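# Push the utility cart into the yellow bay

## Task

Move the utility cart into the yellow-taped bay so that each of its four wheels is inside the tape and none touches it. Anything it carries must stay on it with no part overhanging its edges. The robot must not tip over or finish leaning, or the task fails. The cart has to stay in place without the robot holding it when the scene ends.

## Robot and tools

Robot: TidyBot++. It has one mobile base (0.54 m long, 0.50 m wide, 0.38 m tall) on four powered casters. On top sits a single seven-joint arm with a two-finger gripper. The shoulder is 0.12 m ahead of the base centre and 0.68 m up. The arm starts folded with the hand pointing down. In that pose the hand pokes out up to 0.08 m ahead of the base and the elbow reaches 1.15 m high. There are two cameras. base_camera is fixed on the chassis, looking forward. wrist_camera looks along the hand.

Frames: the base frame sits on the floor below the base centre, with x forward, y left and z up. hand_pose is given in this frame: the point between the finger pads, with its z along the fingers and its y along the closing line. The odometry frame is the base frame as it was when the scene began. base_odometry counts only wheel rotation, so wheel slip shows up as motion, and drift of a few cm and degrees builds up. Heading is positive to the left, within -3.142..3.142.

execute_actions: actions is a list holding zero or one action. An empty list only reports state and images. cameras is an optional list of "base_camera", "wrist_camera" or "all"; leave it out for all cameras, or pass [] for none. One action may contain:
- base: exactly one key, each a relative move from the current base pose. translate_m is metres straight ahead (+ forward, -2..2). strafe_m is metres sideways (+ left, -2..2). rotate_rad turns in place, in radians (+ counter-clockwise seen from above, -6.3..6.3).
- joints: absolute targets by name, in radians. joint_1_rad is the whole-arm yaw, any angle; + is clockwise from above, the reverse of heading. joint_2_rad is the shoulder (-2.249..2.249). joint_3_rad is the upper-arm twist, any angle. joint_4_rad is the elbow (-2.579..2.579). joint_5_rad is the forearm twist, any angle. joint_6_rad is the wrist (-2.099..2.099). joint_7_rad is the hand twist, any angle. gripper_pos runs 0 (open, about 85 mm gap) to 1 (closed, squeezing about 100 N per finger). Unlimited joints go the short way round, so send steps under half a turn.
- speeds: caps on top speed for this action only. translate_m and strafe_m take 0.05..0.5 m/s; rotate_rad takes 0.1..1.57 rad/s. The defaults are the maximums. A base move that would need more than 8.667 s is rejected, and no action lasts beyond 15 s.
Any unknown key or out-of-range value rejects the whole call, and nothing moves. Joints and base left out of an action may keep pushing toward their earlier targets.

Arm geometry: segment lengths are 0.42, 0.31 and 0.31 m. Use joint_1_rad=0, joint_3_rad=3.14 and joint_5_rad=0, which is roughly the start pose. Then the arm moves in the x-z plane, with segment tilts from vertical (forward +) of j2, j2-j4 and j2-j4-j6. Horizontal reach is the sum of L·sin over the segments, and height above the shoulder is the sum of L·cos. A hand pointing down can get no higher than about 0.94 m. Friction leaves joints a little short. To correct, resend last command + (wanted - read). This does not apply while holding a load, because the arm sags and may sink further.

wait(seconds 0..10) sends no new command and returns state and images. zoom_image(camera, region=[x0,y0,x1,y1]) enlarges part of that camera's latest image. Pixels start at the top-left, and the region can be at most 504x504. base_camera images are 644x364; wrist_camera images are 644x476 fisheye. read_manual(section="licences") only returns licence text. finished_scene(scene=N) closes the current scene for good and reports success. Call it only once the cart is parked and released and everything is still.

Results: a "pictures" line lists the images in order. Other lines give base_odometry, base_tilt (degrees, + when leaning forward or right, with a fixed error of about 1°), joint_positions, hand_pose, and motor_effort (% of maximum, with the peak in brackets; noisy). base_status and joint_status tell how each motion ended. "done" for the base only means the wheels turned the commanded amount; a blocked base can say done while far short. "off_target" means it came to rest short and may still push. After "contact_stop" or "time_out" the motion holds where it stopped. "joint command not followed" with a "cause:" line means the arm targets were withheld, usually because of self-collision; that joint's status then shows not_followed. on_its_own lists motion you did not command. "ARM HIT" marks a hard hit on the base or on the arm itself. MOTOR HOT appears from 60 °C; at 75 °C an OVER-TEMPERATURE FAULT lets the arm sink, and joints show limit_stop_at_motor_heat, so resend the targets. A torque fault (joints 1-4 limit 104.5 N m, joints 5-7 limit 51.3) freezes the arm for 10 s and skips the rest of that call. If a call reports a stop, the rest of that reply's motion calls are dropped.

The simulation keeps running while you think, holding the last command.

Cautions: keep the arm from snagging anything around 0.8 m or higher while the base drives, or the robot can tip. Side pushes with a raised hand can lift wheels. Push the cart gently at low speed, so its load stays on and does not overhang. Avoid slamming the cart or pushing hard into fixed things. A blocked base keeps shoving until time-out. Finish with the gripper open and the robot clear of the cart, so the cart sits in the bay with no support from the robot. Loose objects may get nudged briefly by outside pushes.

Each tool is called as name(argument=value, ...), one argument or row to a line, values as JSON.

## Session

execute_actions(
  actions=[
    {"joints":{"joint_1_rad":0,"joint_2_rad":-0.7,"joint_4_rad":-1.0,"joint_6_rad":-2.0,"gripper_pos":1}},
  ],
)

Scene clock: 2.73 s.
base_odometry: x=+0.000 y=+0.000 heading=+0.000 (m, m, rad; odometry frame)
base_tilt: forward=-0.2 right=+0.2 (deg)
base_status: not commanded
joint_positions: joint_1_rad=+0.023 joint_2_rad=-0.693 joint_3_rad=+3.153 joint_4_rad=-1.009 joint_5_rad=-0.026 joint_6_rad=-1.976 joint_7_rad=+1.578 gripper_pos=+0.999
joint_status: all done
motor_effort: joint_1_rad=+0(0) joint_2_rad=+14(15) joint_3_rad=+1(1) joint_4_rad=+10(22) joint_5_rad=+0(1) joint_6_rad=+8(8) joint_7_rad=+0(1) (%)
hand_pose: x=+0.1820 y=+0.0037 z=+1.0988 quat_wxyz=(-0.004, +0.911, -0.003, +0.412) (m; base frame)
pictures: base_camera, wrist_camera
Images, in order (width x height): base_camera 644x364, wrist_camera 644x476.

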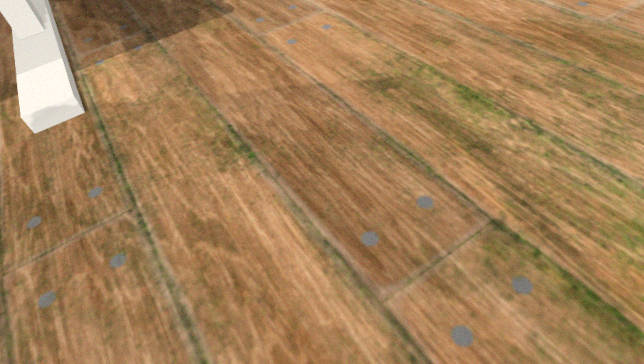

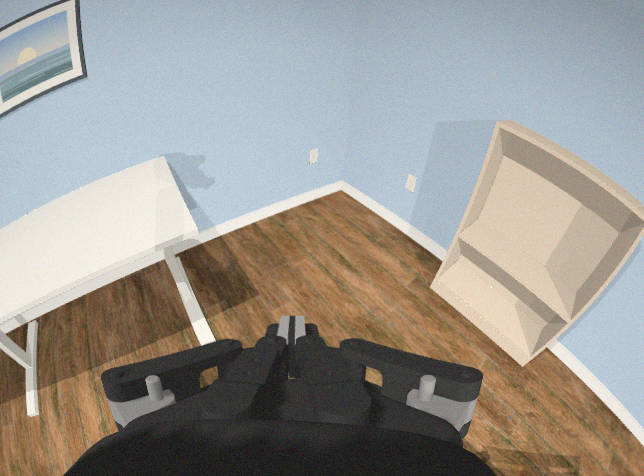

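execute_actions(
  actions=[
    {"base":{"rotate_rad":3.14}},
  ],
)

Scene clock: 7.13 s.
base_odometry: x=+0.000 y=+0.000 heading=+3.139 (m, m, rad; odometry frame)
base_tilt: forward=-0.3 right=+0.2 (deg)
base_status: done
joint_positions: joint_1_rad=+0.021 joint_2_rad=-0.693 joint_3_rad=+3.153 joint_4_rad=-1.009 joint_5_rad=-0.026 joint_6_rad=-1.976 joint_7_rad=+1.578 gripper_pos=+0.999
joint_status: not commanded
motor_effort: joint_1_rad=+0(1) joint_2_rad=+14(16) joint_3_rad=+1(2) joint_4_rad=+11(11) joint_5_rad=+0(0) joint_6_rad=+8(8) joint_7_rad=+0(1) (%)
hand_pose: x=+0.1819 y=+0.0038 z=+1.0988 quat_wxyz=(-0.004, +0.911, -0.003, +0.412) (m; base frame)
pictures: base_camera, wrist_camera
Images, in order (width x height): base_camera 644x364, wrist_camera 644x476.

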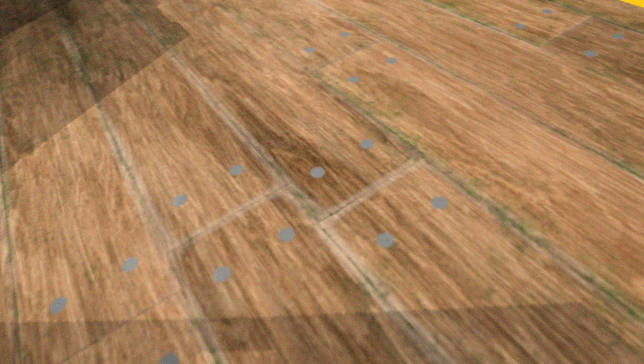

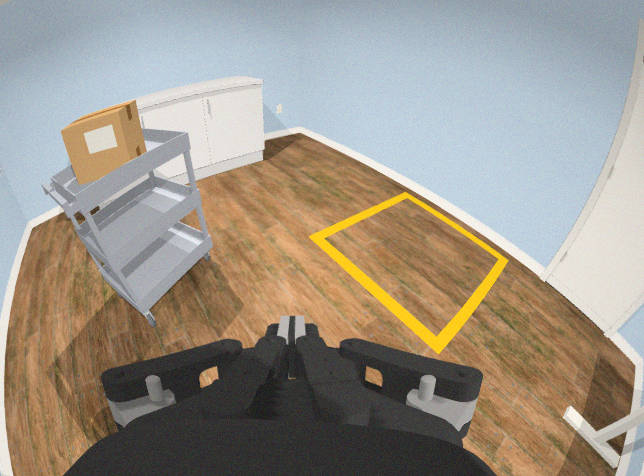

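execute_actions(
  actions=[
    {"base":{"translate_m":0.3},"joints":{"joint_1_rad":-0.9}},
  ],
  cameras=["wrist_camera"],
)

Scene clock: 25.50 s.
base_odometry: x=-0.300 y=+0.000 heading=+3.140 (m, m, rad; odometry frame)
base_tilt: forward=-0.2 right=+0.2 (deg)
base_status: done
joint_positions: joint_1_rad=-0.880 joint_2_rad=-0.694 joint_3_rad=+3.153 joint_4_rad=-1.009 joint_5_rad=-0.026 joint_6_rad=-1.976 joint_7_rad=+1.578 gripper_pos=+0.999
joint_status: all done
motor_effort: joint_1_rad=+0(1) joint_2_rad=+15(17) joint_3_rad=+1(2) joint_4_rad=+11(12) joint_5_rad=-1(1) joint_6_rad=+7(8) joint_7_rad=+0(0) (%)
hand_pose: x=+0.1548 y=+0.0513 z=+1.0990 quat_wxyz=(-0.184, +0.821, +0.394, +0.370) (m; base frame)
pictures: wrist_camera
Images, in order (width x height): wrist_camera 644x476.

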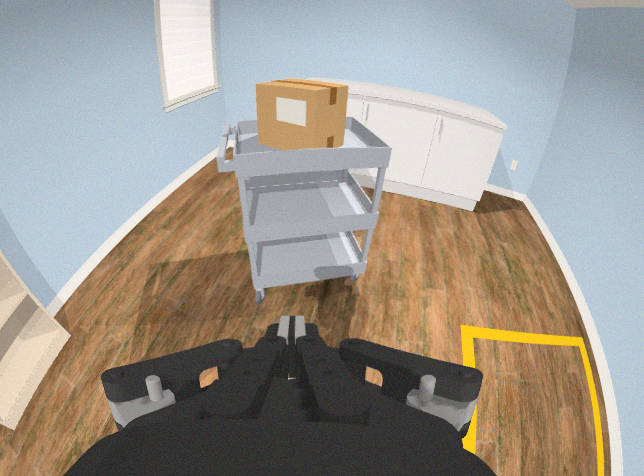

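execute_actions(
  actions=[
    {"base":{"strafe_m":1.6},"joints":{"joint_1_rad":0.8}},
  ],
)

Scene clock: 34.90 s.
base_odometry: x=-0.303 y=-1.600 heading=+3.140 (m, m, rad; odometry frame)
base_tilt: forward=-0.3 right=+0.2 (deg)
base_status: done
joint_positions: joint_1_rad=+0.782 joint_2_rad=-0.699 joint_3_rad=+3.153 joint_4_rad=-1.008 joint_5_rad=-0.026 joint_6_rad=-1.976 joint_7_rad=+1.578 gripper_pos=+0.999
joint_status: all done
motor_effort: joint_1_rad=+0(1) joint_2_rad=+15(17) joint_3_rad=+1(3) joint_4_rad=+11(12) joint_5_rad=+0(1) joint_6_rad=+7(8) joint_7_rad=+0(0) (%)
hand_pose: x=+0.1653 y=-0.0388 z=+1.0994 quat_wxyz=(+0.150, +0.844, -0.340, +0.387) (m; base frame)
pictures: base_camera, wrist_camera
Images, in order (width x height): base_camera 644x364, wrist_camera 644x476.

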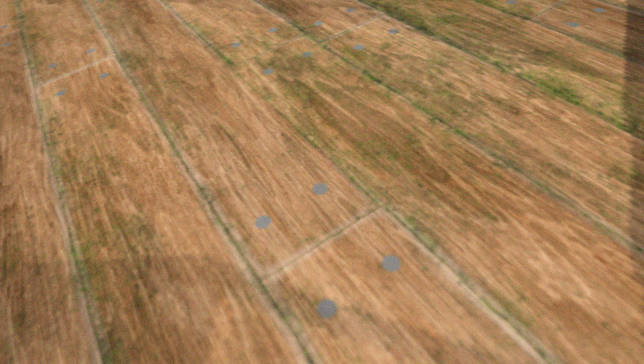

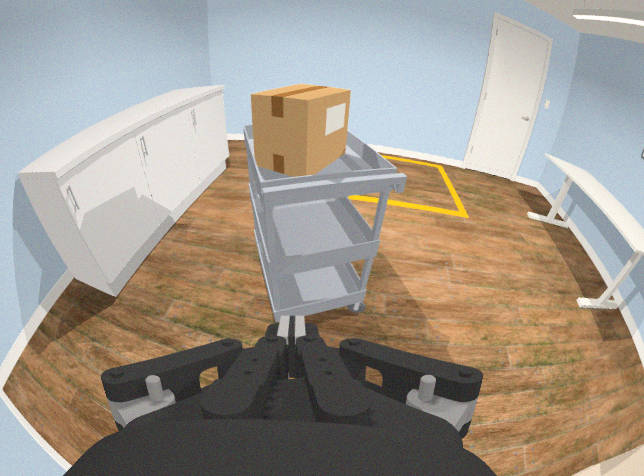

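execute_actions(
  actions=[
    {"base":{"translate_m":0.88},"joints":{"joint_1_rad":1.57}},
  ],
  cameras=["wrist_camera"],
)

execute_actions(
  actions=[
    {"base":{"strafe_m":-0.6},"speeds":{"strafe_m":0.13}},
  ],
)

Scene clock: 43.33 s.
base_odometry: x=-1.183 y=-1.599 heading=+3.141 (m, m, rad; odometry frame)
base_tilt: forward=-0.2 right=+0.2 (deg)
base_status: done
joint_positions: joint_1_rad=+1.552 joint_2_rad=-0.700 joint_3_rad=+3.153 joint_4_rad=-1.008 joint_5_rad=-0.026 joint_6_rad=-1.976 joint_7_rad=+1.578 gripper_pos=+0.999
joint_status: all done
motor_effort: joint_1_rad=+0(1) joint_2_rad=+15(17) joint_3_rad=+1(3) joint_4_rad=+11(11) joint_5_rad=+0(1) joint_6_rad=+8(8) joint_7_rad=+0(0) (%)
hand_pose: x=+0.1252 y=-0.0596 z=+1.0995 quat_wxyz=(+0.285, +0.654, -0.632, +0.303) (m; base frame)
pictures: wrist_camera
Images, in order (width x height): wrist_camera 644x476.

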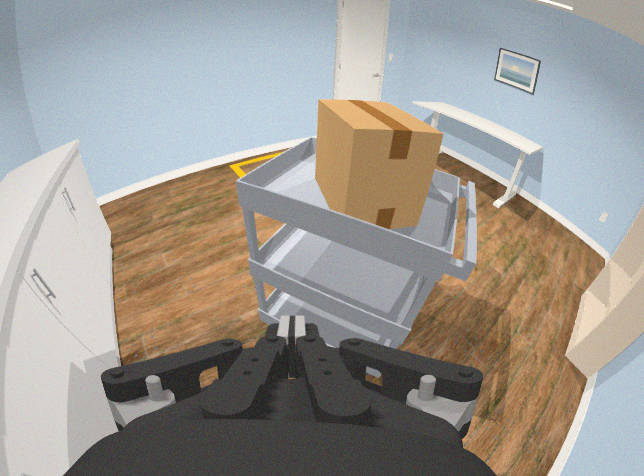

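Scene clock: 48.50 s.
base_odometry: x=-1.183 y=-0.999 heading=+3.140 (m, m, rad; odometry frame)
base_tilt: forward=-0.2 right=+0.2 (deg)
base_status: done
joint_positions: joint_1_rad=+1.552 joint_2_rad=-0.698 joint_3_rad=+3.153 joint_4_rad=-1.008 joint_5_rad=-0.026 joint_6_rad=-1.977 joint_7_rad=+1.578 gripper_pos=+0.999
joint_status: not commanded
motor_effort: joint_1_rad=+0(0) joint_2_rad=+15(18) joint_3_rad=+2(2) joint_4_rad=+11(12) joint_5_rad=+0(1) joint_6_rad=+7(8) joint_7_rad=+0(0) (%)
hand_pose: x=+0.1252 y=-0.0604 z=+1.0994 quat_wxyz=(+0.284, +0.654, -0.632, +0.302) (m; base frame)
pictures: base_camera, wrist_camera
Images, in order (width x height): base_camera 644x364, wrist_camera 644x476.

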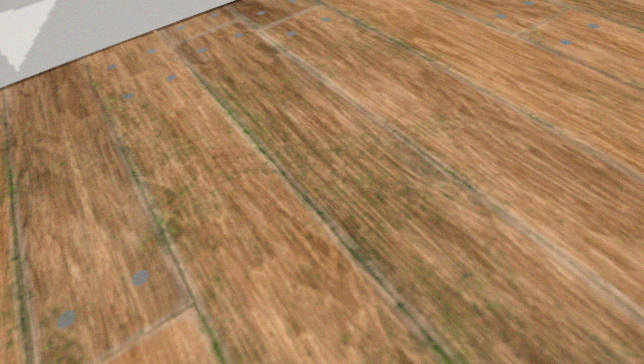

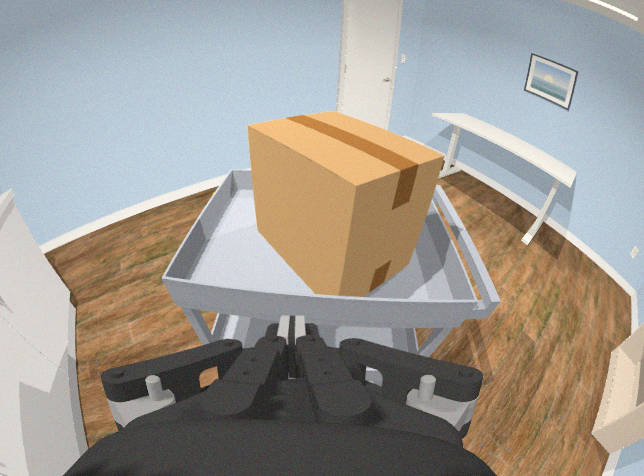

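execute_actions(
  actions=[
    {"base":{"strafe_m":-0.85},"speeds":{"strafe_m":0.2},"joints":{"joint_1_rad":0.0,"joint_2_rad":0.6,"joint_4_rad":-0.8,"joint_5_rad":0.5,"joint_6_rad":-1.6}},
  ],
)

Scene clock: 56.87 s.
base_odometry: x=-1.182 y=-0.149 heading=+3.140 (m, m, rad; odometry frame)
base_tilt: forward=-0.2 right=+0.2 (deg)
base_status: done
joint_positions: joint_1_rad=+0.012 joint_2_rad=+0.596 joint_3_rad=+3.153 joint_4_rad=-0.815 joint_5_rad=+0.459 joint_6_rad=-1.625 joint_7_rad=+1.578 gripper_pos=+0.999
joint_status: all done
motor_effort: joint_1_rad=+0(3) joint_2_rad=-35(37) joint_3_rad=+2(2) joint_4_rad=+20(20) joint_5_rad=+4(3) joint_6_rad=+1(9) joint_7_rad=+0(0) (%)
hand_pose: x=+0.6906 y=-0.1477 z=+0.8031 quat_wxyz=(+0.230, +0.971, -0.031, +0.049) (m; base frame)
pictures: base_camera, wrist_camera
Images, in order (width x height): base_camera 644x364, wrist_camera 644x476.

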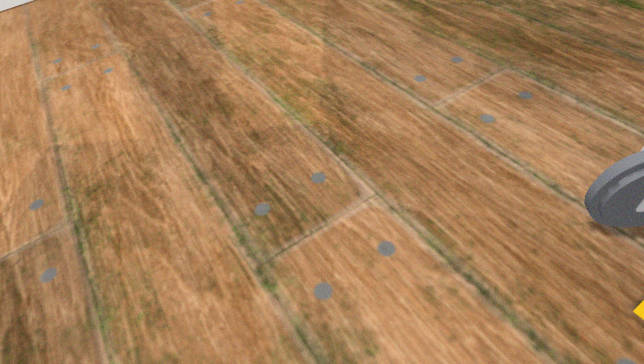

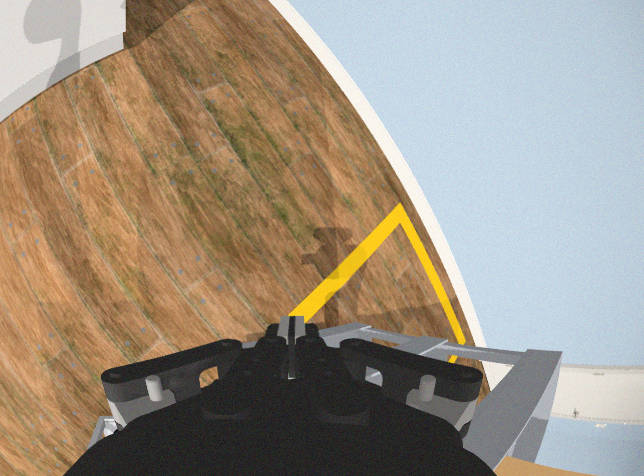

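execute_actions(
  actions=[
    {"base":{"strafe_m":0.04},"joints":{"joint_2_rad":-0.7,"joint_4_rad":-1.0,"joint_5_rad":0,"joint_6_rad":-2.0}},
  ],
  cameras=[],
)

execute_actions(
  actions=[
    {"base":{"translate_m":0.25},"joints":{"joint_1_rad":1.57}},
  ],
)

Scene clock: 67.23 s.
base_odometry: x=-1.182 y=-0.189 heading=+3.140 (m, m, rad; odometry frame)
base_tilt: forward=-0.3 right=+0.2 (deg)
base_status: done
joint_positions: joint_1_rad=+0.000 joint_2_rad=-0.698 joint_3_rad=+3.153 joint_4_rad=-0.984 joint_5_rad=+0.044 joint_6_rad=-1.976 joint_7_rad=+1.578 gripper_pos=+0.999
joint_status: all done
motor_effort: joint_1_rad=+0(4) joint_2_rad=+14(37) joint_3_rad=+1(2) joint_4_rad=+10(22) joint_5_rad=+0(5) joint_6_rad=+8(7) joint_7_rad=+1(1) (%)
hand_pose: x=+0.1770 y=-0.0149 z=+1.1072 quat_wxyz=(+0.015, +0.905, -0.019, +0.425) (m; base frame)
pictures: none
No camera images: the call's "cameras" was empty. Leave "cameras" out to get every camera's image.

Scene clock: 70.03 s.
base_odometry: x=-1.432 y=-0.189 heading=+3.140 (m, m, rad; odometry frame)
base_tilt: forward=-0.2 right=+0.2 (deg)
base_status: done
joint_positions: joint_1_rad=+1.550 joint_2_rad=-0.695 joint_3_rad=+3.153 joint_4_rad=-0.990 joint_5_rad=+0.042 joint_6_rad=-1.976 joint_7_rad=+1.578 gripper_pos=+0.999
joint_status: all done
motor_effort: joint_1_rad=+0(1) joint_2_rad=+15(18) joint_3_rad=+1(2) joint_4_rad=+10(11) joint_5_rad=-1(0) joint_6_rad=+7(8) joint_7_rad=+1(1) (%)
hand_pose: x=+0.1058 y=-0.0602 z=+1.1050 quat_wxyz=(+0.305, +0.635, -0.648, +0.291) (m; base frame)
pictures: base_camera, wrist_camera
Images, in order (width x height): base_camera 644x364, wrist_camera 644x476.

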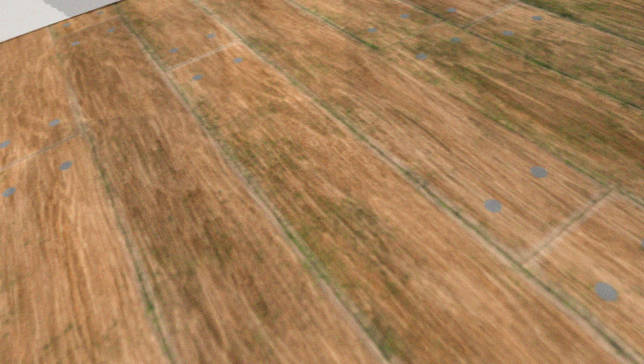

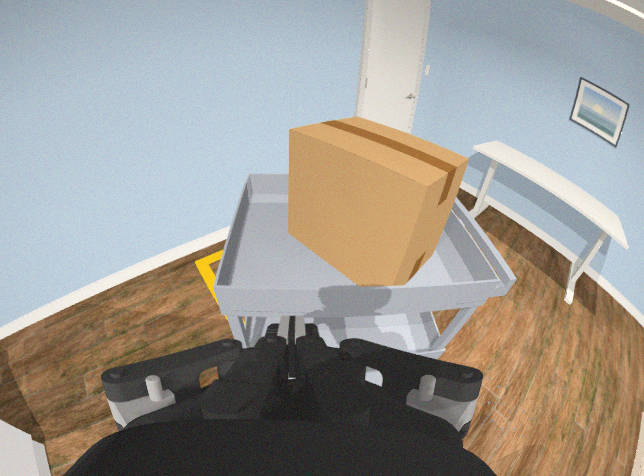

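execute_actions(
  actions=[
    {"base":{"strafe_m":-0.58},"speeds":{"strafe_m":0.15}},
  ],
  cameras=["base_camera"],
)

execute_actions(
  actions=[
    {"base":{"strafe_m":0.6}},
  ],
  cameras=["wrist_camera"],
)

Scene clock: 77.87 s.
base_odometry: x=-1.431 y=+0.391 heading=+3.141 (m, m, rad; odometry frame)
base_tilt: forward=-0.2 right=+0.2 (deg)
base_status: done
joint_positions: joint_1_rad=+1.552 joint_2_rad=-0.697 joint_3_rad=+3.153 joint_4_rad=-0.993 joint_5_rad=+0.039 joint_6_rad=-1.978 joint_7_rad=+1.578 gripper_pos=+0.999
joint_status: not commanded
motor_effort: joint_1_rad=+0(2) joint_2_rad=+15(20) joint_3_rad=+1(4) joint_4_rad=+11(12) joint_5_rad=+0(0) joint_6_rad=+8(9) joint_7_rad=+0(0) (%)
hand_pose: x=+0.1066 y=-0.0590 z=+1.1039 quat_wxyz=(+0.304, +0.635, -0.648, +0.291) (m; base frame)
pictures: base_camera
Images, in order (width x height): base_camera 644x364.

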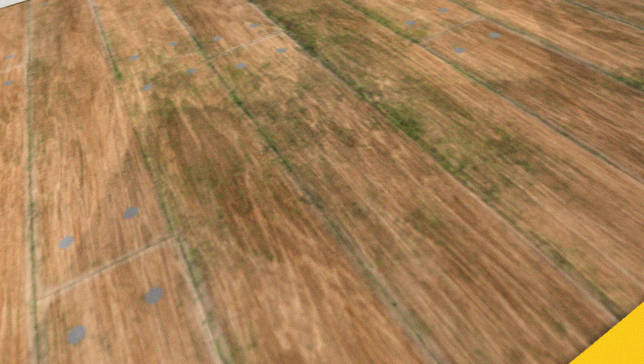

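Scene clock: 80.57 s.
base_odometry: x=-1.431 y=-0.209 heading=+3.142 (m, m, rad; odometry frame)
base_tilt: forward=-0.3 right=+0.2 (deg)
base_status: done
joint_positions: joint_1_rad=+1.552 joint_2_rad=-0.705 joint_3_rad=+3.153 joint_4_rad=-0.994 joint_5_rad=+0.038 joint_6_rad=-1.978 joint_7_rad=+1.578 gripper_pos=+0.999
joint_status: not commanded
motor_effort: joint_1_rad=+0(1) joint_2_rad=+15(18) joint_3_rad=+1(2) joint_4_rad=+11(12) joint_5_rad=+0(0) joint_6_rad=+8(8) joint_7_rad=+0(0) (%)
hand_pose: x=+0.1068 y=-0.0560 z=+1.1041 quat_wxyz=(+0.305, +0.635, -0.646, +0.293) (m; base frame)
pictures: wrist_camera
Images, in order (width x height): wrist_camera 644x476.

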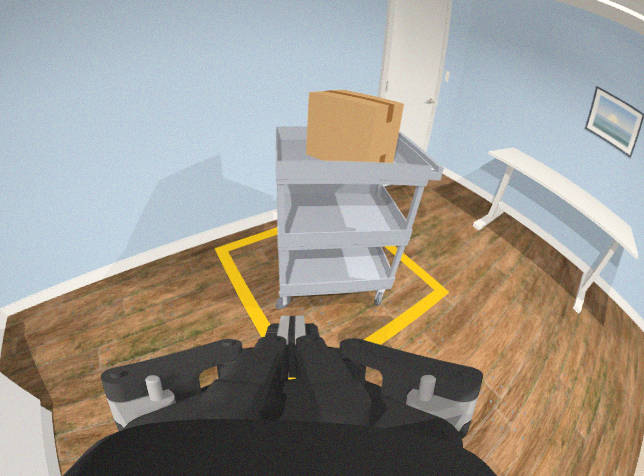

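finished_scene(
  scene=2,
)

The scene is finished: the task was done.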